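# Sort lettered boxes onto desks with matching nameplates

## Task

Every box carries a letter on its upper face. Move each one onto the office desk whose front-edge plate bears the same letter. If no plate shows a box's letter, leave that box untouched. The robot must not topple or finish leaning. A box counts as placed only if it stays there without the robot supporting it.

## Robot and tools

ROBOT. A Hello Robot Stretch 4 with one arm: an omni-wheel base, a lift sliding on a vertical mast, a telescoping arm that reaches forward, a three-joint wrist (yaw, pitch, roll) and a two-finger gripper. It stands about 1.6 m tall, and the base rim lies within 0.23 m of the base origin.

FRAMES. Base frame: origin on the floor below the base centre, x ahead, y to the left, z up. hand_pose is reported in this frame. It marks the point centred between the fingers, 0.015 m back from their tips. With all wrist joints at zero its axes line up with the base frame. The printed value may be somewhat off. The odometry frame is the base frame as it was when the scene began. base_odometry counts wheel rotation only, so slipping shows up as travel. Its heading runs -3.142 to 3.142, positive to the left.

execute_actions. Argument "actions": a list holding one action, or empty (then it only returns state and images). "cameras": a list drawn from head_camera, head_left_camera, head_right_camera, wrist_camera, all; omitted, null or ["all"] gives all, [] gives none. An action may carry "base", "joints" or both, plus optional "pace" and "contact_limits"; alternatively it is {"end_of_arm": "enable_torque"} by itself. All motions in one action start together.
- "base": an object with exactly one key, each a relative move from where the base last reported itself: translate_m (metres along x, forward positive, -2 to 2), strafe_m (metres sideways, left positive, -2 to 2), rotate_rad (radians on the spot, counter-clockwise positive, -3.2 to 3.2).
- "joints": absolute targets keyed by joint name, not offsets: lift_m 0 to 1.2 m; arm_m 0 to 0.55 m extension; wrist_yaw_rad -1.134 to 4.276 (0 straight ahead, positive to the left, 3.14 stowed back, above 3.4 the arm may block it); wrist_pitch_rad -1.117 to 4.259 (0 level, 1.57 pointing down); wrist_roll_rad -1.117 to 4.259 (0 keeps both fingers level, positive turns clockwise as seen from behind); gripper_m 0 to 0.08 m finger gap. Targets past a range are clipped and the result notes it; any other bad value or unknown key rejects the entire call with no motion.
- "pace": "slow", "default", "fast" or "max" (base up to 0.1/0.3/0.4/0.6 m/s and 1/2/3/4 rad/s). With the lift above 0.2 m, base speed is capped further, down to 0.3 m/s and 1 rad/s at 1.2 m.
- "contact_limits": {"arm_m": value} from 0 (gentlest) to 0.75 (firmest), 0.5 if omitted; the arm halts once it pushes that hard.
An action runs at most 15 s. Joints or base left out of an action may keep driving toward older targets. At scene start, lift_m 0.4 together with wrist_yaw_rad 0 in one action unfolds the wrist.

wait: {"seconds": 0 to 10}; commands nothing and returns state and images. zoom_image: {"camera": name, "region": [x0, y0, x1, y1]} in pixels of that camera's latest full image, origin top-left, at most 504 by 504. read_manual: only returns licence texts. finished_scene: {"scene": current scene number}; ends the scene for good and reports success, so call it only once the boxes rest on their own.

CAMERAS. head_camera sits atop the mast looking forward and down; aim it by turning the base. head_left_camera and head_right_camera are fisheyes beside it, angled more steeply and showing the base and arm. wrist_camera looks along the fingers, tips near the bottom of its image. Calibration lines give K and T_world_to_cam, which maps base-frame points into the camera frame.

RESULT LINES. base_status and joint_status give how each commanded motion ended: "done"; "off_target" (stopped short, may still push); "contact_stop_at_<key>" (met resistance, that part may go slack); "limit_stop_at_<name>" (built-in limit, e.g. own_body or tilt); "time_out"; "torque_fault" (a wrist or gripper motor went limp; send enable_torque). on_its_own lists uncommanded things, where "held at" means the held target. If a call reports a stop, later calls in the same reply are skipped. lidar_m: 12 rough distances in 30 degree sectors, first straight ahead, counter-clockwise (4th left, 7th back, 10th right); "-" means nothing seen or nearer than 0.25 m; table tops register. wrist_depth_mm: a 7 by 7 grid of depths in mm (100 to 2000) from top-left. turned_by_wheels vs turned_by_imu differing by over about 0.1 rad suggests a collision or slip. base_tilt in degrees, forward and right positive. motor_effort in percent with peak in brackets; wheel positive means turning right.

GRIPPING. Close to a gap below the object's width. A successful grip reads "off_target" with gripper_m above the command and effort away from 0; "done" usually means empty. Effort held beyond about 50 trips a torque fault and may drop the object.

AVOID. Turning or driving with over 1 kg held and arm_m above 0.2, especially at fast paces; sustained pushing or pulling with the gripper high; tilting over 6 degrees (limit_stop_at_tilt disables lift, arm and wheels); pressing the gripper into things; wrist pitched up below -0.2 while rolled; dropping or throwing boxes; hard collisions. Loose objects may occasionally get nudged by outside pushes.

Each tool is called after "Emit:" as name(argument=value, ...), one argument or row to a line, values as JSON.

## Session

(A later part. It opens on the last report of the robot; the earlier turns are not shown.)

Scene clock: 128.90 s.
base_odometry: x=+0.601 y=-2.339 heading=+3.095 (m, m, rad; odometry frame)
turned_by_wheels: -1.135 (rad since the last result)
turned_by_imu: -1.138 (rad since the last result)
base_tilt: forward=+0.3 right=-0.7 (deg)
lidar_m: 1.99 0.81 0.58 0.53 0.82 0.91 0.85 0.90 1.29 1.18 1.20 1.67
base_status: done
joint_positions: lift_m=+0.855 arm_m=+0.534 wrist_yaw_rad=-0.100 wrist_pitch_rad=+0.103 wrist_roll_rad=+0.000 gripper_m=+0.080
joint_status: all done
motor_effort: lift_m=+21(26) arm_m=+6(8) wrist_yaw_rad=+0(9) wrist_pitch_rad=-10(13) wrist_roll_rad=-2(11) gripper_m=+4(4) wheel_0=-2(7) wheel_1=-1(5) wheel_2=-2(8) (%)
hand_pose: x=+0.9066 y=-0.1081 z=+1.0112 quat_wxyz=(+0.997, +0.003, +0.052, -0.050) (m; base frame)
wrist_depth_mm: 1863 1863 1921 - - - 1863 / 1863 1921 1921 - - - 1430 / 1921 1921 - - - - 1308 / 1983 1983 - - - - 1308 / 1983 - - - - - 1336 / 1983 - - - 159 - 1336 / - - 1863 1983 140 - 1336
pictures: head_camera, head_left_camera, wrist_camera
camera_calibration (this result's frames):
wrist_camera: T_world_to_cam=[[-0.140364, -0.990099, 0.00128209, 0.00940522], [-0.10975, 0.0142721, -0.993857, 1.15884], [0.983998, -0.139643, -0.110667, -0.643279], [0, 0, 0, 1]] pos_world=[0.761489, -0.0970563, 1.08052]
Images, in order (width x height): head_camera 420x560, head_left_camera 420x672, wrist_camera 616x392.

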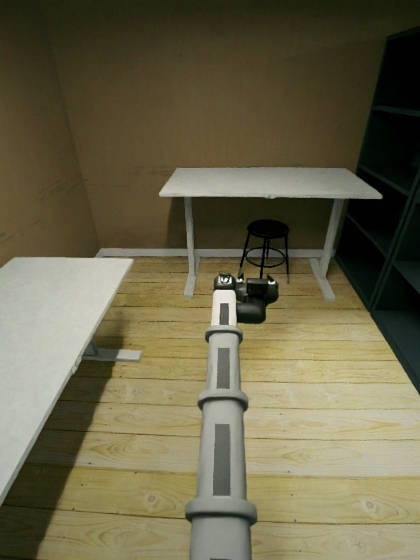

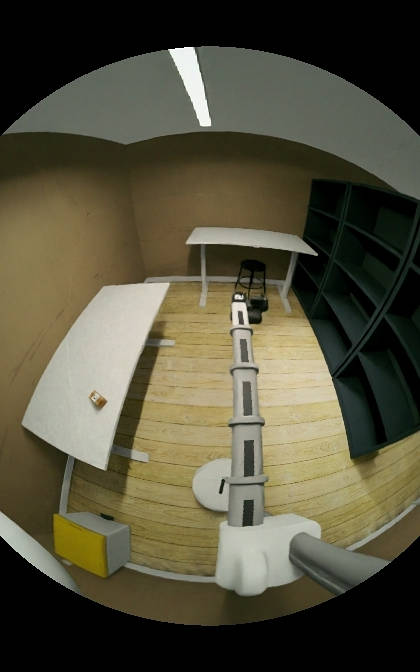

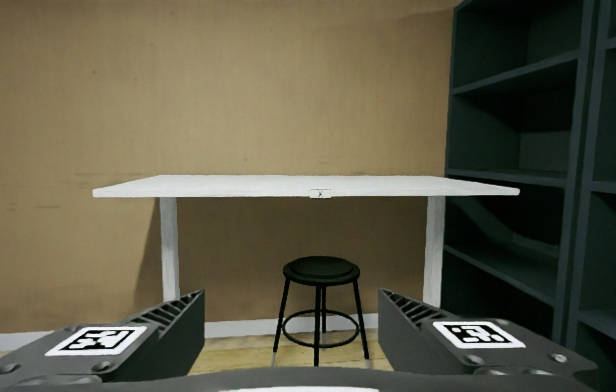

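Emit:
execute_actions(
  actions=[],
)

Scene clock: 134.47 s.
base_odometry: x=+0.601 y=-2.339 heading=+3.095 (m, m, rad; odometry frame)
turned_by_wheels: +0.000 (rad since the last result)
turned_by_imu: +0.001 (rad since the last result)
base_tilt: forward=+0.2 right=-0.7 (deg)
lidar_m: 1.97 0.73 0.57 0.55 0.82 0.94 0.86 0.90 1.26 1.17 1.23 1.69
base_status: done
joint_positions: lift_m=+0.855 arm_m=+0.534 wrist_yaw_rad=-0.100 wrist_pitch_rad=+0.103 wrist_roll_rad=+0.000 gripper_m=+0.080
joint_status: all done
motor_effort: lift_m=+21(26) arm_m=+6(8) wrist_yaw_rad=+1(9) wrist_pitch_rad=-10(13) wrist_roll_rad=-3(11) gripper_m=+4(4) wheel_0=-2(7) wheel_1=+0(5) wheel_2=-2(8) (%)
hand_pose: x=+0.9066 y=-0.1081 z=+1.0112 quat_wxyz=(+0.997, +0.003, +0.052, -0.050) (m; base frame)
wrist_depth_mm: 1808 1921 1983 - - - 1863 / 1863 1921 1983 - - - 1430 / 1921 1983 - - - - 1308 / 1921 1983 - - - - 1308 / 1983 - - - - - 1336 / 1983 - - - 159 - 1308 / - - 1863 1983 140 - 1336
pictures: head_camera, head_left_camera, head_right_camera, wrist_camera
camera_calibration (this result's frames):
wrist_camera: T_world_to_cam=[[-0.140362, -0.990099, 0.00128228, 0.00940311], [-0.109751, 0.0142717, -0.993857, 1.15884], [0.983999, -0.13964, -0.110667, -0.643279], [0, 0, 0, 1]] pos_world=[0.761489, -0.0970562, 1.08052]
Images, in order (width x height): head_camera 420x560, head_left_camera 420x672, head_right_camera 420x672, wrist_camera 616x392.

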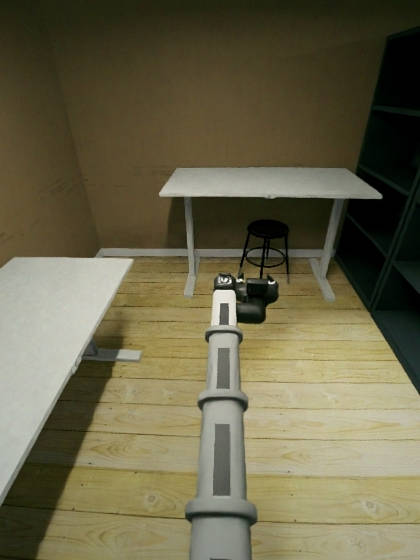

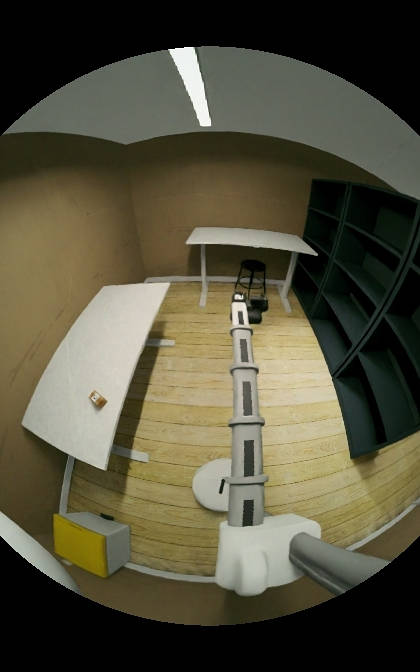

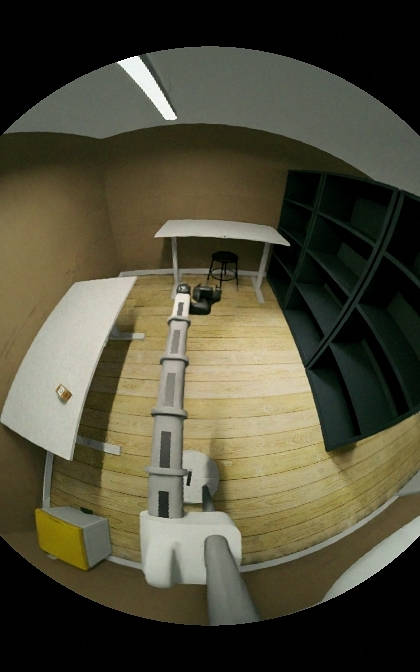

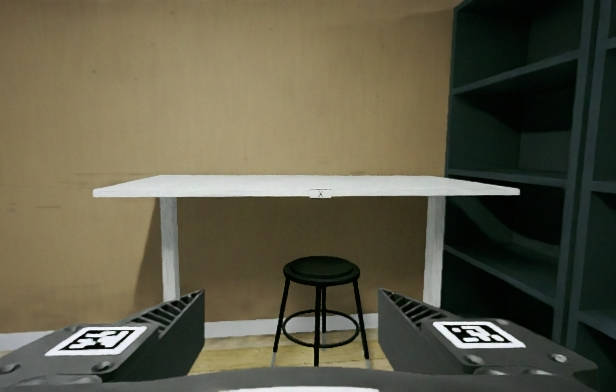

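Emit:
zoom_image(
  camera="wrist_camera",
  region=[280, 170, 360, 220],
)

Region (280, 170, 360, 220) of wrist_camera's 616x392 image, scaled by 6.300; it fills the top 315 rows of this view, and the rest is white.

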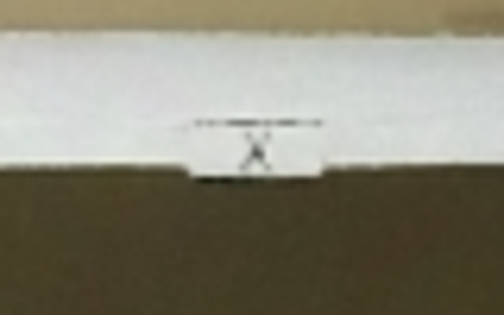

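Emit:
execute_actions(
  actions=[
    {"base":{"rotate_rad":-0.19},"joints":{"arm_m":0,"lift_m":0.32,"wrist_yaw_rad":-0.5,"wrist_pitch_rad":1.57,"wrist_roll_rad":0},"pace":"max"},
  ],
  cameras=["head_right_camera","head_left_camera"],
)

Scene clock: 176.57 s.
base_odometry: x=+0.601 y=-2.339 heading=+2.906 (m, m, rad; odometry frame)
turned_by_wheels: -0.190 (rad since the last result)
turned_by_imu: -0.189 (rad since the last result)
base_tilt: forward=+0.2 right=-0.7 (deg)
lidar_m: 2.02 0.98 0.63 0.55 0.94 0.85 0.87 0.84 1.08 1.15 1.17 1.44
base_status: done
joint_positions: lift_m=+0.320 arm_m=+0.001 wrist_yaw_rad=-0.500 wrist_pitch_rad=+1.570 wrist_roll_rad=+0.000 gripper_m=+0.080
joint_status: all done
motor_effort: lift_m=+19(19) arm_m=-8(8) wrist_yaw_rad=+1(10) wrist_pitch_rad=-2(5) wrist_roll_rad=-2(4) gripper_m=+4(4) wheel_0=+0(7) wheel_1=+1(5) wheel_2=+2(5) (%)
hand_pose: x=+0.1305 y=-0.0767 z=+0.2857 quat_wxyz=(+0.685, +0.175, +0.685, -0.175) (m; base frame)
wrist_depth_mm: 421 427 433 439 442 445 452 / 424 430 433 439 445 449 452 / 427 430 433 439 442 449 455 / 427 430 433 436 445 449 455 / 430 241 224 226 229 452 459 / 427 223 224 226 159 237 459 / - - 224 226 140 - -
pictures: head_left_camera, head_right_camera
Images, in order (width x height): head_left_camera 420x672, head_right_camera 420x672.

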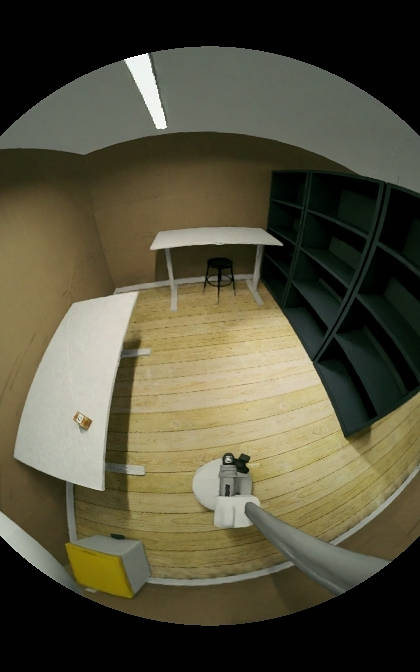

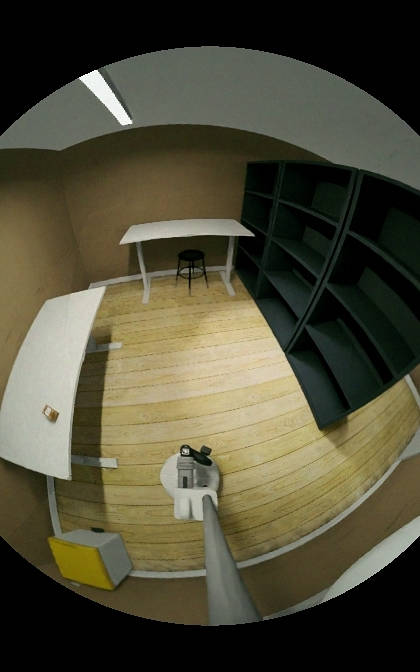

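Emit:
zoom_image(
  camera="head_right_camera",
  region=[280, 380, 380, 480],
)

Emit:
zoom_image(
  camera="head_left_camera",
  region=[300, 390, 400, 490],
)

Region (280, 380, 380, 480) of head_right_camera's 420x672 image, scaled by 5.040, with more detail than that image has.

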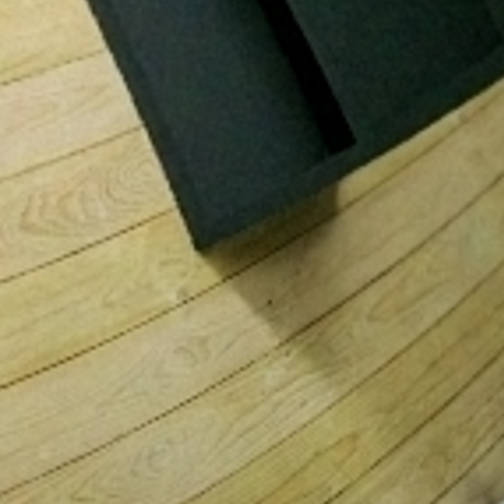

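Region (300, 390, 400, 490) of head_left_camera's 420x672 image, scaled by 5.040, with more detail than that image has.

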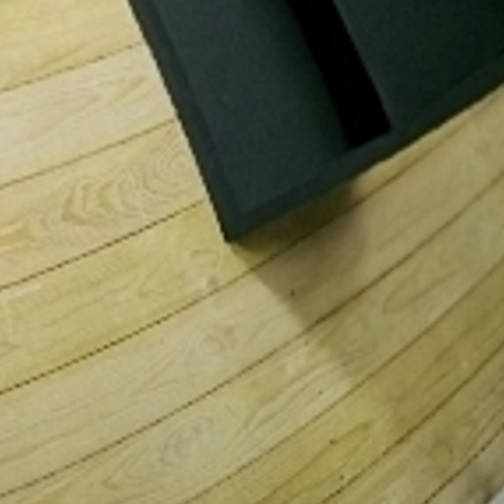

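Emit:
zoom_image(
  camera="head_left_camera",
  region=[180, 430, 280, 530],
)

Emit:
zoom_image(
  camera="head_right_camera",
  region=[140, 420, 240, 520],
)

Region (180, 430, 280, 530) of head_left_camera's 420x672 image, scaled by 5.040, with more detail than that image has.

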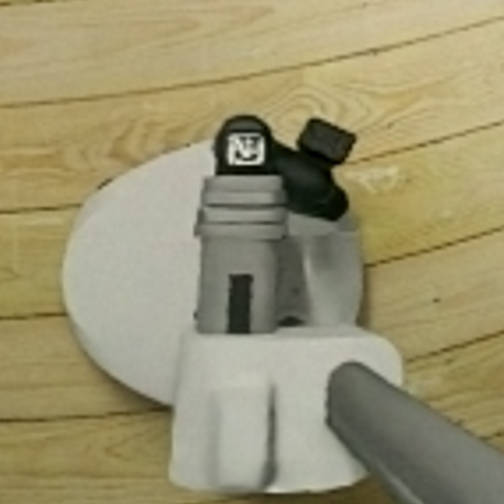

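Region (140, 420, 240, 520) of head_right_camera's 420x672 image, scaled by 5.040, with more detail than that image has.

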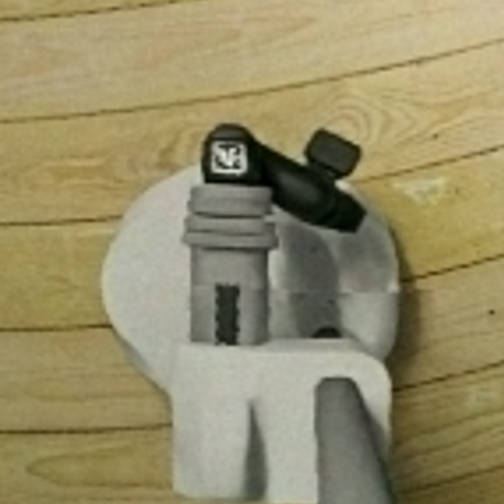

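Emit:
execute_actions(
  actions=[
    {"base":{"strafe_m":-1.935},"joints":{"wrist_yaw_rad":-0.8},"pace":"max"},
  ],
  cameras=["head_camera","head_right_camera","head_left_camera"],
)

Scene clock: 198.63 s.
base_odometry: x=+1.053 y=-0.457 heading=+2.905 (m, m, rad; odometry frame)
turned_by_wheels: +0.000 (rad since the last result)
turned_by_imu: +0.008 (rad since the last result)
base_tilt: forward=+0.3 right=-0.7 (deg)
lidar_m: 2.36 0.45 0.44 2.55 1.00 0.60 0.52 0.51 0.61 1.18 1.47 1.77
base_status: done
joint_positions: lift_m=+0.320 arm_m=+0.001 wrist_yaw_rad=-0.800 wrist_pitch_rad=+1.570 wrist_roll_rad=+0.000 gripper_m=+0.080
joint_status: all done
motor_effort: lift_m=+19(19) arm_m=-8(8) wrist_yaw_rad=+0(5) wrist_pitch_rad=-1(2) wrist_roll_rad=-1(2) gripper_m=+4(4) wheel_0=-2(13) wheel_1=+1(11) wheel_2=+0(0) (%)
hand_pose: x=+0.1097 y=-0.0610 z=+0.2857 quat_wxyz=(+0.652, +0.275, +0.651, -0.275) (m; base frame)
wrist_depth_mm: 427 430 433 436 442 449 452 / 427 430 436 439 442 449 455 / 424 430 436 439 445 449 452 / 427 433 224 226 229 449 455 / 427 244 224 225 229 233 455 / 427 222 223 225 160 230 238 / - - 224 226 140 - -
pictures: head_camera, head_left_camera, head_right_camera
Images, in order (width x height): head_camera 420x560, head_left_camera 420x672, head_right_camera 420x672.

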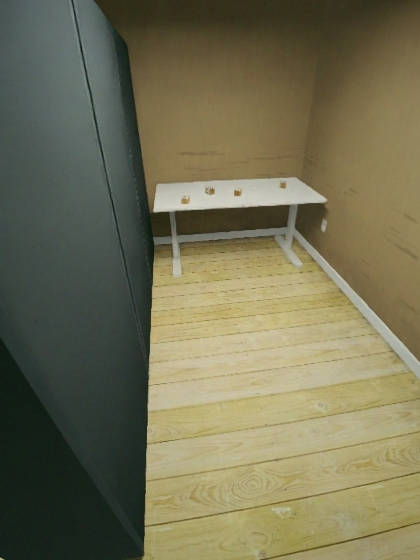

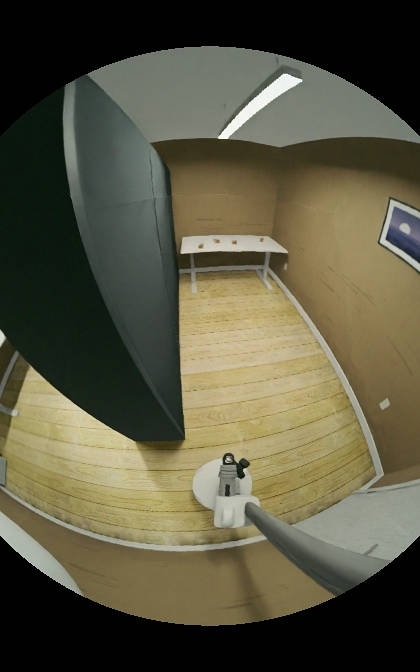

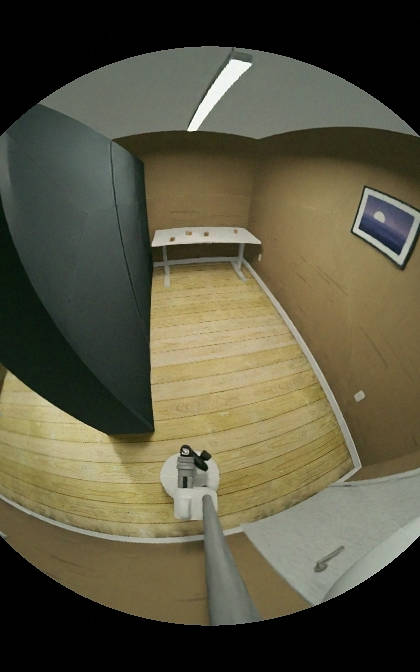

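Emit:
zoom_image(
  camera="head_camera",
  region=[160, 160, 310, 230],
)

Region (160, 160, 310, 230) of head_camera's 420x560 image, scaled by 3.360, with more detail than that image has; it fills the top 235 rows of this view, and the rest is white.

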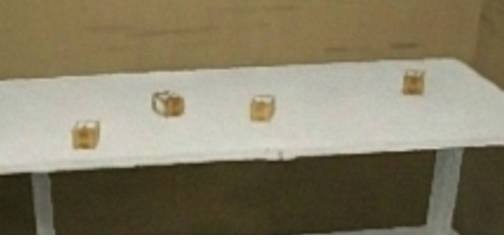

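Emit:
zoom_image(
  camera="head_camera",
  region=[175, 178, 250, 210],
)

Region (175, 178, 250, 210) of head_camera's 420x560 image, scaled by 6.720, with more detail than that image has; it fills the top 215 rows of this view, and the rest is white.

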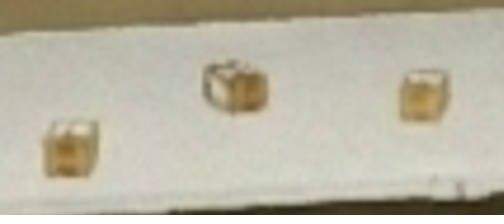

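Emit:
execute_actions(
  actions=[
    {"base":{"translate_m":2.0},"joints":{"lift_m":0.9,"arm_m":0.49,"wrist_yaw_rad":2.3,"wrist_roll_rad":1.9,"wrist_pitch_rad":1.57},"pace":"max"},
  ],
  cameras=["head_camera","wrist_camera"],
)

Scene clock: 216.10 s.
base_odometry: x=-0.892 y=+0.011 heading=+2.905 (m, m, rad; odometry frame)
turned_by_wheels: +0.000 (rad since the last result)
turned_by_imu: +0.002 (rad since the last result)
base_tilt: forward=+0.3 right=-0.7 (deg)
lidar_m: 0.41 0.42 0.52 0.56 0.58 0.75 1.40 2.01 1.21 1.07 0.71 0.44
base_status: done
joint_positions: lift_m=+0.900 arm_m=+0.489 wrist_yaw_rad=+2.300 wrist_pitch_rad=+1.570 wrist_roll_rad=+1.900 gripper_m=+0.080
joint_status: all done
motor_effort: lift_m=+23(27) arm_m=+8(9) wrist_yaw_rad=+2(6) wrist_pitch_rad=+0(4) wrist_roll_rad=-1(3) gripper_m=+4(5) wheel_0=-1(8) wheel_1=+1(7) wheel_2=+1(14) (%)
hand_pose: x=+0.7246 y=+0.0584 z=+0.8654 quat_wxyz=(+0.693, -0.140, +0.693, +0.141) (m; base frame)
wrist_depth_mm: 285 289 290 293 297 300 303 / 286 289 291 296 298 300 303 / 286 289 245 296 298 301 304 / 287 290 244 296 300 301 304 / 287 290 293 296 298 304 306 / 289 290 294 297 159 301 306 / - - 296 298 140 - -
pictures: head_camera, wrist_camera
camera_calibration (this result's frames):
wrist_camera: T_world_to_cam=[[0.386368, -0.921488, 0.0397329, -0.270055], [-0.92231, -0.38637, 0.00793277, 0.736763], [0.00804166, -0.039711, -0.999179, 1.01312], [0, 0, 0, 1]] pos_world=[0.775717, 0.0760426, 1.01718]
Images, in order (width x height): head_camera 420x560, wrist_camera 616x392.

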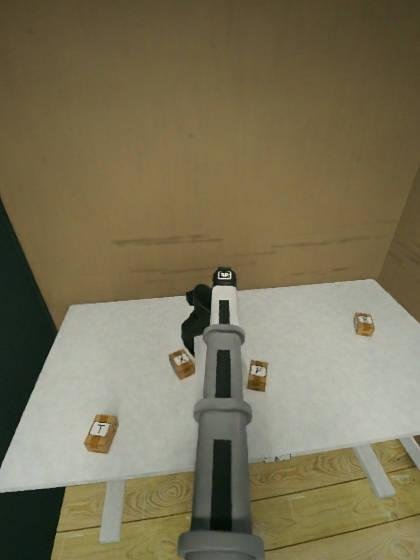

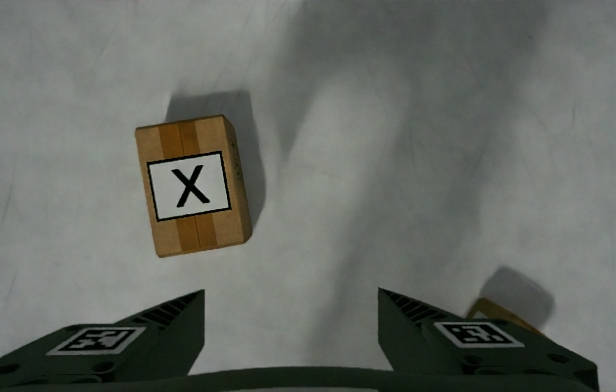

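Emit:
execute_actions(
  actions=[
    {"base":{"rotate_rad":0.114},"joints":{"lift_m":0.832,"arm_m":0.531,"wrist_roll_rad":1.86},"pace":"max"},
  ],
  cameras=["wrist_camera"],
)

Scene clock: 232.13 s.
base_odometry: x=-0.892 y=+0.011 heading=+3.020 (m, m, rad; odometry frame)
turned_by_wheels: +0.114 (rad since the last result)
turned_by_imu: +0.116 (rad since the last result)
base_tilt: forward=+0.3 right=-0.7 (deg)
lidar_m: 0.40 0.43 0.58 0.56 0.59 0.80 2.46 1.66 1.15 1.08 0.65 0.44
base_status: done
joint_positions: lift_m=+0.832 arm_m=+0.530 wrist_yaw_rad=+2.300 wrist_pitch_rad=+1.570 wrist_roll_rad=+1.860 gripper_m=+0.080
joint_status: all done
motor_effort: lift_m=+19(20) arm_m=+8(9) wrist_yaw_rad=+0(1) wrist_pitch_rad=+0(0) wrist_roll_rad=-2(4) gripper_m=+4(4) wheel_0=+0(8) wheel_1=-1(6) wheel_2=+2(5) (%)
hand_pose: x=+0.7655 y=+0.0584 z=+0.7977 quat_wxyz=(+0.690, -0.154, +0.690, +0.155) (m; base frame)
wrist_depth_mm: 220 222 224 227 229 231 234 / 220 223 224 227 229 232 234 / 220 223 225 227 230 232 235 / 221 224 225 228 230 233 236 / 223 224 225 178 231 234 236 / 222 224 178 178 159 234 236 / - - 178 179 140 - -
pictures: wrist_camera
camera_calibration (this result's frames):
wrist_camera: T_world_to_cam=[[0.423045, -0.905234, 0.0398084, -0.312258], [-0.906056, -0.423084, 0.00786802, 0.764832], [0.00971989, -0.0393972, -0.999176, 0.943843], [0, 0, 0, 1]] pos_world=[0.815906, 0.0781065, 0.949478]
Images, in order (width x height): wrist_camera 616x392.

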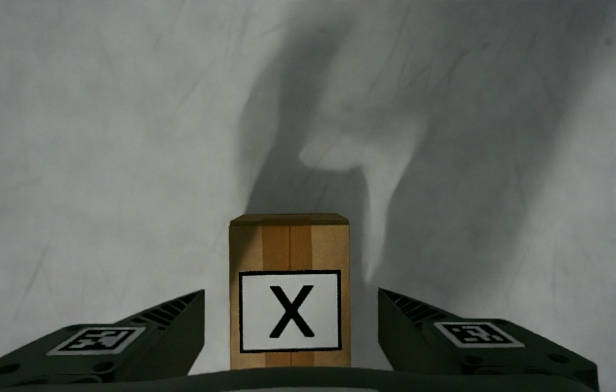

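Well centred. Lower and close.

Emit:
execute_actions(
  actions=[
    {"joints":{"lift_m":0.788},"pace":"fast"},
  ],
  cameras=[],
)

Emit:
execute_actions(
  actions=[
    {"joints":{"gripper_m":0.045},"pace":"max"},
  ],
  cameras=["wrist_camera","head_left_camera"],
)

Scene clock: 234.50 s.
base_odometry: x=-0.892 y=+0.011 heading=+3.020 (m, m, rad; odometry frame)
turned_by_wheels: +0.000 (rad since the last result)
turned_by_imu: +0.001 (rad since the last result)
base_tilt: forward=+0.3 right=-0.7 (deg)
lidar_m: 0.41 0.44 0.56 0.57 0.61 0.79 2.48 1.69 1.16 1.07 0.64 0.44
base_status: not commanded
joint_positions: lift_m=+0.788 arm_m=+0.530 wrist_yaw_rad=+2.300 wrist_pitch_rad=+1.570 wrist_roll_rad=+1.860 gripper_m=+0.080
joint_status: all done
motor_effort: lift_m=+18(17) arm_m=+8(8) wrist_yaw_rad=+0(0) wrist_pitch_rad=+0(1) wrist_roll_rad=-2(1) gripper_m=+4(4) wheel_0=+0(0) wheel_1=+0(1) wheel_2=+2(2) (%)
hand_pose: x=+0.7655 y=+0.0584 z=+0.7538 quat_wxyz=(+0.690, -0.154, +0.690, +0.155) (m; base frame)
wrist_depth_mm: 177 179 181 183 185 187 188 / 178 179 181 183 185 187 189 / 178 180 182 183 186 187 189 / 179 180 182 184 186 188 189 / 179 181 133 134 186 188 190 / 179 180 134 134 155 189 190 / - - 133 135 136 - -
pictures: none
No camera images: the call's "cameras" was empty. Leave "cameras" out to get every camera's image.

Scene clock: 235.53 s.
base_odometry: x=-0.892 y=+0.011 heading=+3.020 (m, m, rad; odometry frame)
turned_by_wheels: +0.000 (rad since the last result)
turned_by_imu: +0.000 (rad since the last result)
base_tilt: forward=+0.2 right=-0.7 (deg)
lidar_m: 0.40 0.43 0.57 0.55 0.63 0.80 2.47 1.64 1.15 1.05 0.63 0.45
base_status: not commanded
joint_positions: lift_m=+0.788 arm_m=+0.530 wrist_yaw_rad=+2.300 wrist_pitch_rad=+1.570 wrist_roll_rad=+1.860 gripper_m=+0.059
joint_status: gripper_m off_target (ended at +0.059, target +0.045)
on_its_own: gripper_m is held at +0.053, not at your +0.045, by its contact guard: the fingers met something
motor_effort: lift_m=+18(18) arm_m=+8(8) wrist_yaw_rad=+1(1) wrist_pitch_rad=+0(0) wrist_roll_rad=-2(2) gripper_m=-37(34) wheel_0=+0(0) wheel_1=-1(0) wheel_2=+2(2) (%)
hand_pose: x=+0.7655 y=+0.0584 z=+0.7538 quat_wxyz=(+0.690, -0.154, +0.690, +0.155) (m; base frame)
wrist_depth_mm: 177 179 181 182 184 187 188 / 178 179 181 183 185 187 189 / 178 180 182 183 185 187 189 / 178 180 182 184 186 188 189 / 179 181 137 135 186 188 190 / 179 181 133 135 137 189 191 / 179 - 133 135 127 - 191
pictures: head_left_camera, wrist_camera
camera_calibration (this result's frames):
wrist_camera: T_world_to_cam=[[0.423064, -0.905225, 0.0397944, -0.310512], [-0.906048, -0.423103, 0.00787223, 0.76517], [0.00971095, -0.039386, -0.999177, 0.899961], [0, 0, 0, 1]] pos_world=[0.815908, 0.0781081, 0.905553]
Images, in order (width x height): head_left_camera 420x672, wrist_camera 616x392.

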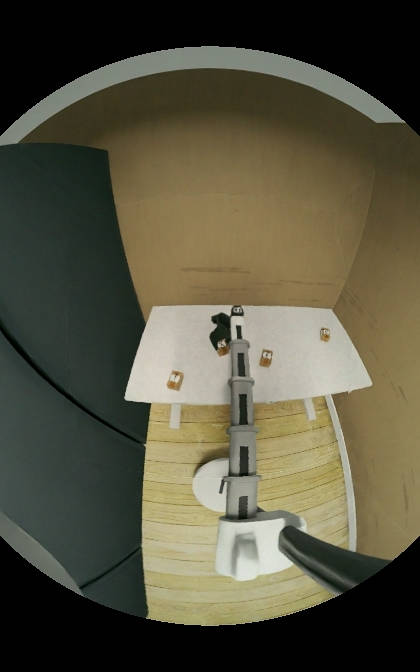

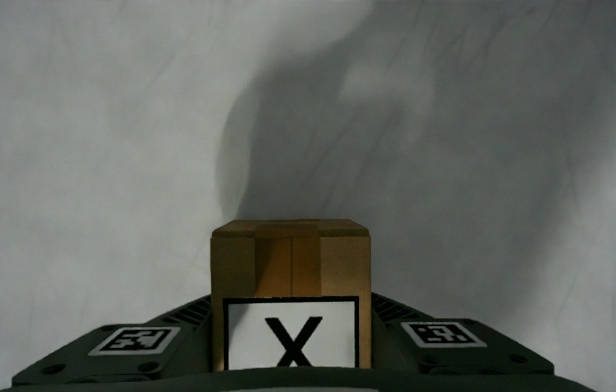

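Emit:
execute_actions(
  actions=[
    {"base":{"translate_m":-1.95},"joints":{"lift_m":0.84,"arm_m":0,"wrist_yaw_rad":-0.6,"wrist_roll_rad":0},"pace":"max"},
  ],
  cameras=["head_camera","head_left_camera","head_right_camera"],
)

Scene clock: 253.07 s.
base_odometry: x=+1.044 y=-0.227 heading=+3.019 (m, m, rad; odometry frame)
turned_by_wheels: +0.000 (rad since the last result)
turned_by_imu: +0.005 (rad since the last result)
base_tilt: forward=+0.2 right=-0.8 (deg)
lidar_m: 2.34 0.69 0.56 2.75 0.89 0.57 0.52 0.51 0.71 1.21 1.25 1.67
base_status: done
joint_positions: lift_m=+0.840 arm_m=+0.001 wrist_yaw_rad=-0.600 wrist_pitch_rad=+1.570 wrist_roll_rad=+0.000 gripper_m=+0.059
joint_status: all done
on_its_own: gripper_m is held at +0.053, not at your +0.045, by its contact guard: the fingers met something
motor_effort: lift_m=+22(27) arm_m=-8(9) wrist_yaw_rad=+0(5) wrist_pitch_rad=-1(2) wrist_roll_rad=-2(5) gripper_m=-37(36) wheel_0=+1(7) wheel_1=+0(6) wheel_2=-2(13) (%)
hand_pose: x=+0.1230 y=-0.0722 z=+0.8054 quat_wxyz=(+0.676, +0.209, +0.675, -0.209) (m; base frame)
wrist_depth_mm: 931 946 946 960 960 976 991 / 931 931 946 960 976 976 991 / 931 946 960 946 976 976 1008 / 931 946 946 759 960 991 991 / 931 946 137 135 976 991 1008 / 931 946 133 134 136 991 1008 / 931 - 133 135 127 - 854
pictures: head_camera, head_left_camera, head_right_camera
Images, in order (width x height): head_camera 420x560, head_left_camera 420x672, head_right_camera 420x672.

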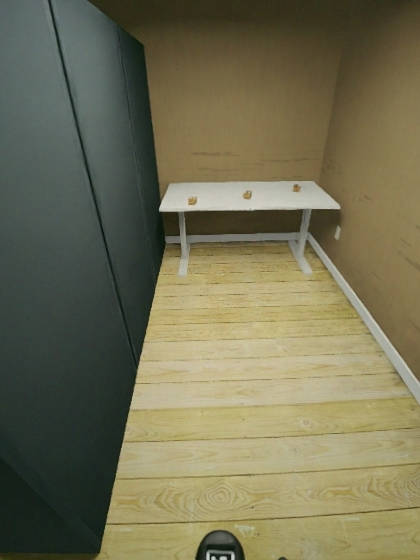

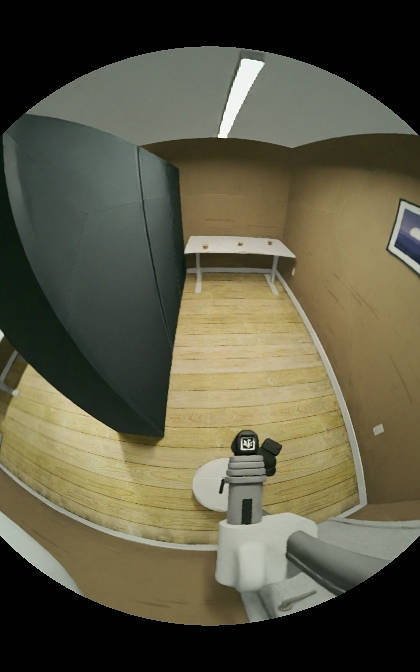

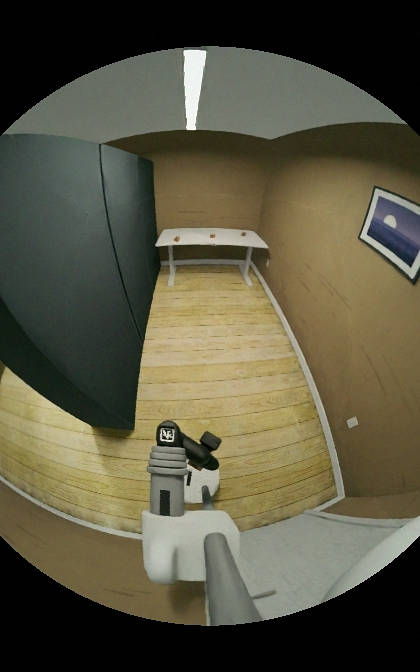

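Emit:
execute_actions(
  actions=[
    {"base":{"strafe_m":1.4},"joints":{"lift_m":0.36},"pace":"max"},
  ],
  cameras=["head_camera","head_left_camera","head_right_camera"],
)

Scene clock: 261.43 s.
base_odometry: x=+0.873 y=-1.617 heading=+3.019 (m, m, rad; odometry frame)
turned_by_wheels: +0.000 (rad since the last result)
turned_by_imu: -0.001 (rad since the last result)
base_tilt: forward=+0.3 right=-0.7 (deg)
lidar_m: 1.41 2.00 1.38 1.32 1.02 0.68 0.63 0.65 0.89 1.98 0.50 0.60
base_status: done
joint_positions: lift_m=+0.360 arm_m=+0.001 wrist_yaw_rad=-0.600 wrist_pitch_rad=+1.570 wrist_roll_rad=+0.000 gripper_m=+0.059
joint_status: all done
on_its_own: gripper_m is held at +0.053, not at your +0.045, by its contact guard: the fingers met something
motor_effort: lift_m=+20(20) arm_m=-8(8) wrist_yaw_rad=+0(0) wrist_pitch_rad=-2(2) wrist_roll_rad=-1(3) gripper_m=-37(36) wheel_0=+1(10) wheel_1=-1(10) wheel_2=+0(0) (%)
hand_pose: x=+0.1230 y=-0.0722 z=+0.3256 quat_wxyz=(+0.676, +0.209, +0.675, -0.209) (m; base frame)
wrist_depth_mm: 462 469 473 477 484 488 496 / 462 469 473 480 484 492 492 / 466 469 477 480 484 492 496 / 466 469 473 267 488 492 496 / 469 306 137 134 270 492 496 / 466 263 133 134 136 277 500 / 462 - 134 135 127 - 500
pictures: head_camera, head_left_camera, head_right_camera
Images, in order (width x height): head_camera 420x560, head_left_camera 420x672, head_right_camera 420x672.

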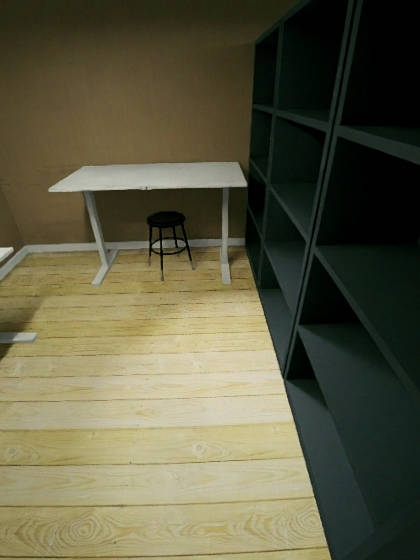

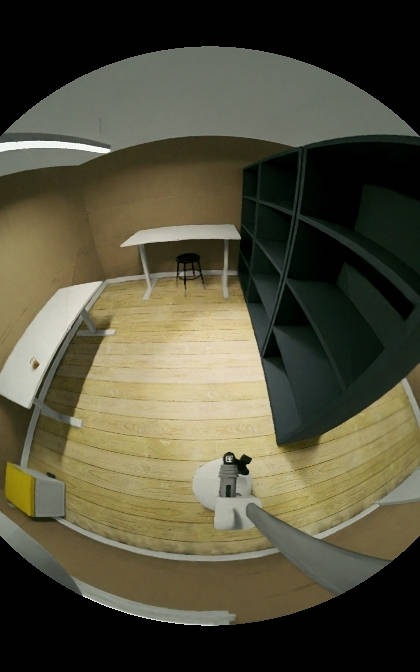

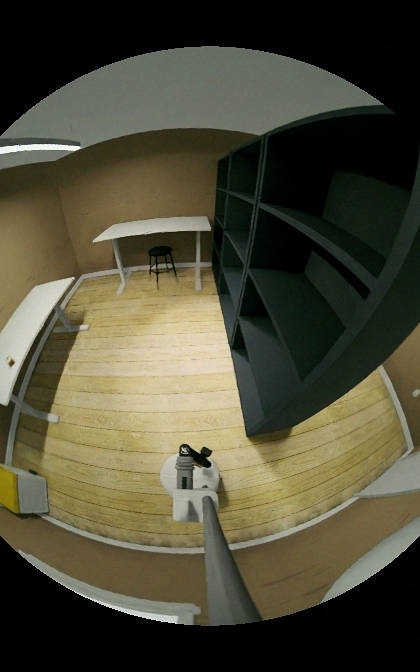

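Emit:
execute_actions(
  actions=[
    {"base":{"translate_m":1.56},"joints":{"lift_m":1.07,"arm_m":0.535,"wrist_yaw_rad":1.8,"wrist_roll_rad":1.8},"pace":"max"},
  ],
  cameras=["head_camera","wrist_camera"],
)

Scene clock: 273.17 s.
base_odometry: x=-0.675 y=-1.427 heading=+3.019 (m, m, rad; odometry frame)
turned_by_wheels: +0.000 (rad since the last result)
turned_by_imu: +0.002 (rad since the last result)
base_tilt: forward=+0.2 right=-0.7 (deg)
lidar_m: 0.65 0.71 0.94 1.38 1.40 1.88 2.19 0.57 0.33 0.32 0.33 0.46
base_status: done
joint_positions: lift_m=+1.070 arm_m=+0.534 wrist_yaw_rad=+1.800 wrist_pitch_rad=+1.570 wrist_roll_rad=+1.800 gripper_m=+0.059
joint_status: all done
on_its_own: gripper_m is held at +0.053, not at your +0.045, by its contact guard: the fingers met something
motor_effort: lift_m=+23(26) arm_m=+8(8) wrist_yaw_rad=+1(8) wrist_pitch_rad=+0(3) wrist_roll_rad=-1(1) gripper_m=-37(36) wheel_0=-1(7) wheel_1=-1(7) wheel_2=+2(13) (%)
hand_pose: x=+0.7896 y=+0.0200 z=+1.0354 quat_wxyz=(+0.707, +0.000, +0.707, +0.000) (m; base frame)
wrist_depth_mm: 227 229 231 234 236 239 668 / 227 229 232 235 237 239 668 / 228 230 232 235 237 240 676 / 228 230 233 236 238 240 676 / 229 231 137 134 238 242 676 / 229 231 133 134 136 242 530 / 229 - 133 135 127 - 418
pictures: head_camera, wrist_camera
camera_calibration (this result's frames):
wrist_camera: T_world_to_cam=[[-0.00282075, -0.999206, 0.0397361, -0.0284078], [-0.999964, 0.00313418, 0.00782774, 0.834214], [-0.00794607, -0.0397126, -0.99918, 1.19355], [0, 0, 0, 1]] pos_world=[0.843589, 0.0163991, 1.18717]
Images, in order (width x height): head_camera 420x560, wrist_camera 616x392.

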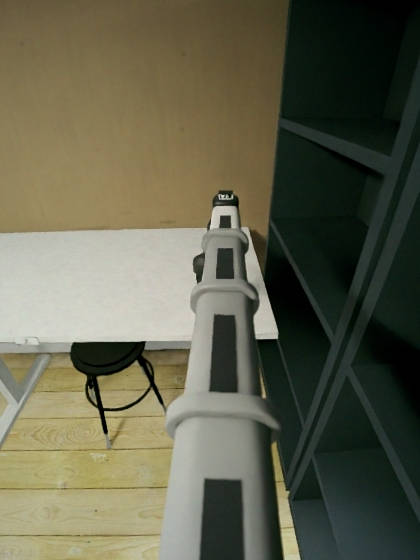

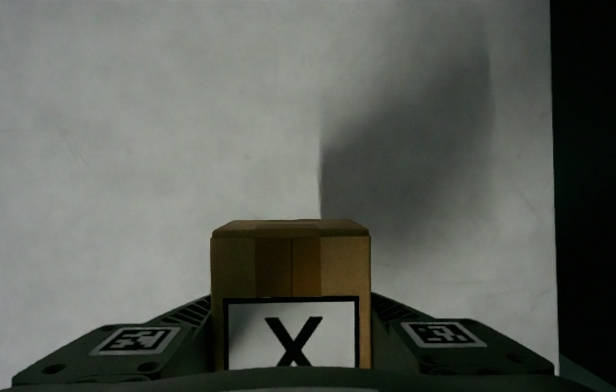

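Emit:
execute_actions(
  actions=[
    {"joints":{"lift_m":1.02},"pace":"fast"},
  ],
  cameras=[],
)

Scene clock: 275.17 s.
base_odometry: x=-0.675 y=-1.427 heading=+3.019 (m, m, rad; odometry frame)
turned_by_wheels: +0.000 (rad since the last result)
turned_by_imu: +0.001 (rad since the last result)
base_tilt: forward=+0.3 right=-0.8 (deg)
lidar_m: 0.65 0.71 0.93 1.38 1.44 1.90 2.21 0.52 0.34 0.31 0.34 0.43
base_status: not commanded
joint_positions: lift_m=+1.020 arm_m=+0.534 wrist_yaw_rad=+1.800 wrist_pitch_rad=+1.570 wrist_roll_rad=+1.800 gripper_m=+0.059
joint_status: all done
on_its_own: gripper_m is held at +0.053, not at your +0.045, by its contact guard: the fingers met something
motor_effort: lift_m=+19(21) arm_m=+7(8) wrist_yaw_rad=+2(2) wrist_pitch_rad=+0(0) wrist_roll_rad=-1(1) gripper_m=-36(37) wheel_0=-1(1) wheel_1=-1(1) wheel_2=+2(2) (%)
hand_pose: x=+0.7896 y=+0.0200 z=+0.9857 quat_wxyz=(+0.707, +0.000, +0.707, +0.000) (m; base frame)
wrist_depth_mm: 179 180 182 184 186 189 190 / 179 181 182 185 187 189 190 / 179 181 183 185 187 189 191 / 180 181 183 185 187 190 191 / 180 182 137 134 188 190 192 / 180 182 134 134 136 190 193 / 180 - 133 135 127 - 193
pictures: none
No camera images: the call's "cameras" was empty. Leave "cameras" out to get every camera's image.

Emit:
execute_actions(
  actions=[
    {"joints":{"gripper_m":0.07},"pace":"max"},
  ],
  cameras=[],
)

Emit:
execute_actions(
  actions=[
    {"joints":{"lift_m":1.075},"pace":"max"},
  ],
)

Scene clock: 276.97 s.
base_odometry: x=-0.675 y=-1.427 heading=+3.019 (m, m, rad; odometry frame)
turned_by_wheels: +0.000 (rad since the last result)
turned_by_imu: +0.001 (rad since the last result)
base_tilt: forward=+0.3 right=-0.7 (deg)
lidar_m: 0.66 0.69 0.94 1.37 1.45 1.90 2.21 0.54 0.35 0.29 0.31 0.44
base_status: not commanded
joint_positions: lift_m=+1.020 arm_m=+0.534 wrist_yaw_rad=+1.800 wrist_pitch_rad=+1.570 wrist_roll_rad=+1.800 gripper_m=+0.070
joint_status: all done
motor_effort: lift_m=+19(19) arm_m=+8(8) wrist_yaw_rad=+1(1) wrist_pitch_rad=+0(0) wrist_roll_rad=-1(1) gripper_m=+4(36) wheel_0=-1(1) wheel_1=-1(1) wheel_2=+2(2) (%)
hand_pose: x=+0.7896 y=+0.0200 z=+0.9857 quat_wxyz=(+0.707, +0.000, +0.707, +0.000) (m; base frame)
wrist_depth_mm: 179 180 182 185 186 188 190 / 179 181 183 185 187 189 191 / 179 181 183 185 187 189 190 / 180 182 183 186 188 190 191 / 180 182 138 136 189 191 192 / 181 182 135 136 143 190 193 / - - 135 136 137 - -
pictures: none
No camera images: the call's "cameras" was empty. Leave "cameras" out to get every camera's image.

Scene clock: 277.73 s.
base_odometry: x=-0.675 y=-1.427 heading=+3.019 (m, m, rad; odometry frame)
turned_by_wheels: +0.000 (rad since the last result)
turned_by_imu: +0.000 (rad since the last result)
base_tilt: forward=+0.2 right=-0.7 (deg)
lidar_m: 0.66 0.71 0.91 1.39 1.43 1.85 2.20 0.56 0.34 0.30 0.31 0.44
base_status: not commanded
joint_positions: lift_m=+1.075 arm_m=+0.534 wrist_yaw_rad=+1.800 wrist_pitch_rad=+1.570 wrist_roll_rad=+1.800 gripper_m=+0.070
joint_status: all done
motor_effort: lift_m=+22(25) arm_m=+8(7) wrist_yaw_rad=+1(1) wrist_pitch_rad=+0(0) wrist_roll_rad=+0(1) gripper_m=+5(5) wheel_0=-1(1) wheel_1=-1(1) wheel_2=+2(2) (%)
hand_pose: x=+0.7896 y=+0.0200 z=+1.0404 quat_wxyz=(+0.707, +0.000, +0.707, +0.000) (m; base frame)
wrist_depth_mm: 232 235 236 239 242 245 676 / 233 235 237 239 242 245 676 / 233 236 237 240 242 246 683 / 233 236 238 241 244 246 676 / 234 236 237 191 244 247 683 / 234 236 190 191 161 247 530 / - - 190 192 139 - 436
pictures: head_camera, head_left_camera, head_right_camera, wrist_camera
camera_calibration (this result's frames):
wrist_camera: T_world_to_cam=[[-0.00282051, -0.999206, 0.0397361, -0.0286082], [-0.999964, 0.00313395, 0.00782774, 0.834181], [-0.00794606, -0.0397126, -0.99918, 1.19859], [0, 0, 0, 1]] pos_world=[0.843595, 0.0163991, 1.19221]
Images, in order (width x height): head_camera 420x560, head_left_camera 420x672, head_right_camera 420x672, wrist_camera 616x392.

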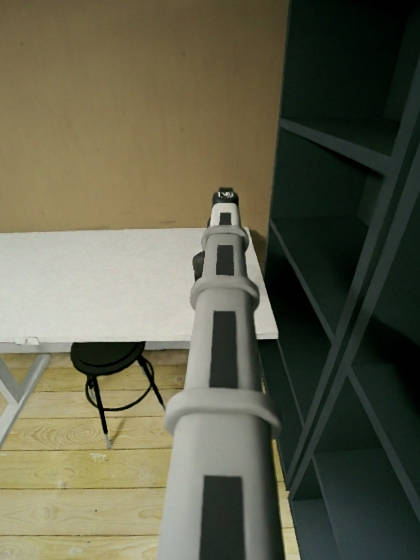

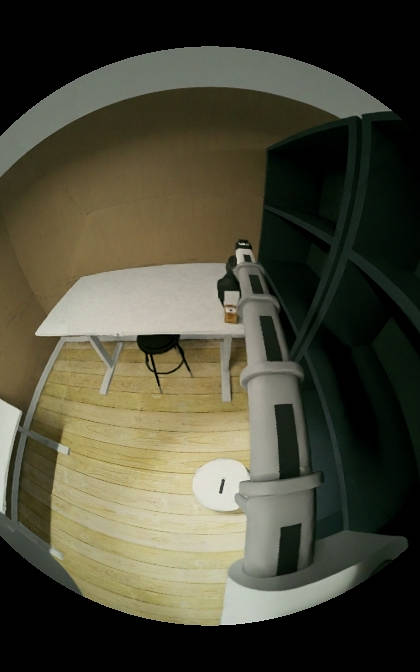

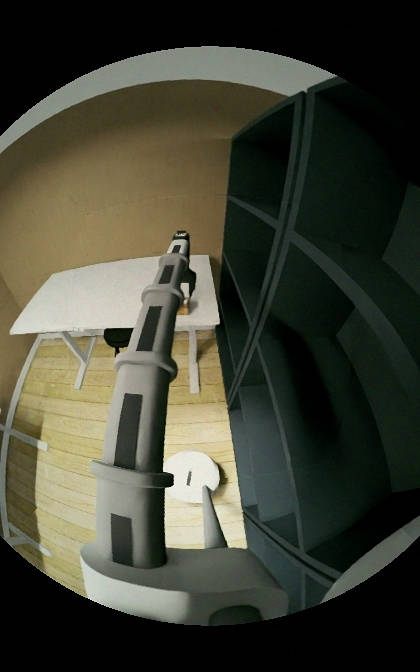

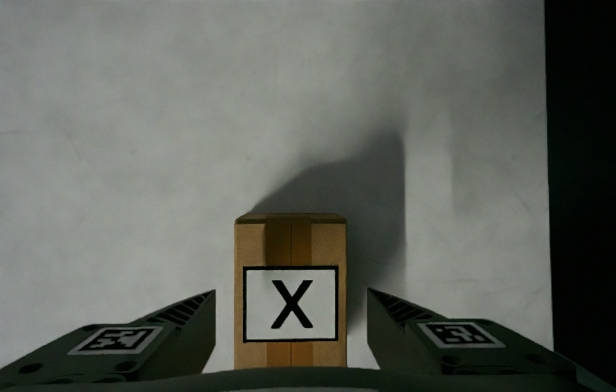

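Box X is on desk X. I'll zoom in on the plate once more before finishing.

Emit:
zoom_image(
  camera="head_camera",
  region=[0, 320, 70, 360],
)

Region (0, 320, 70, 360) of head_camera's 420x560 image, scaled by 7.200, with more detail than that image has; it fills the top 288 rows of this view, and the rest is white.

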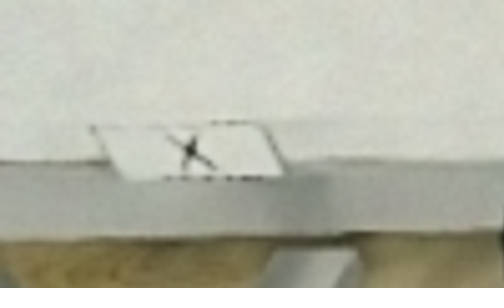

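Emit:
finished_scene(
  scene=2,
)

The scene is finished: the task was done.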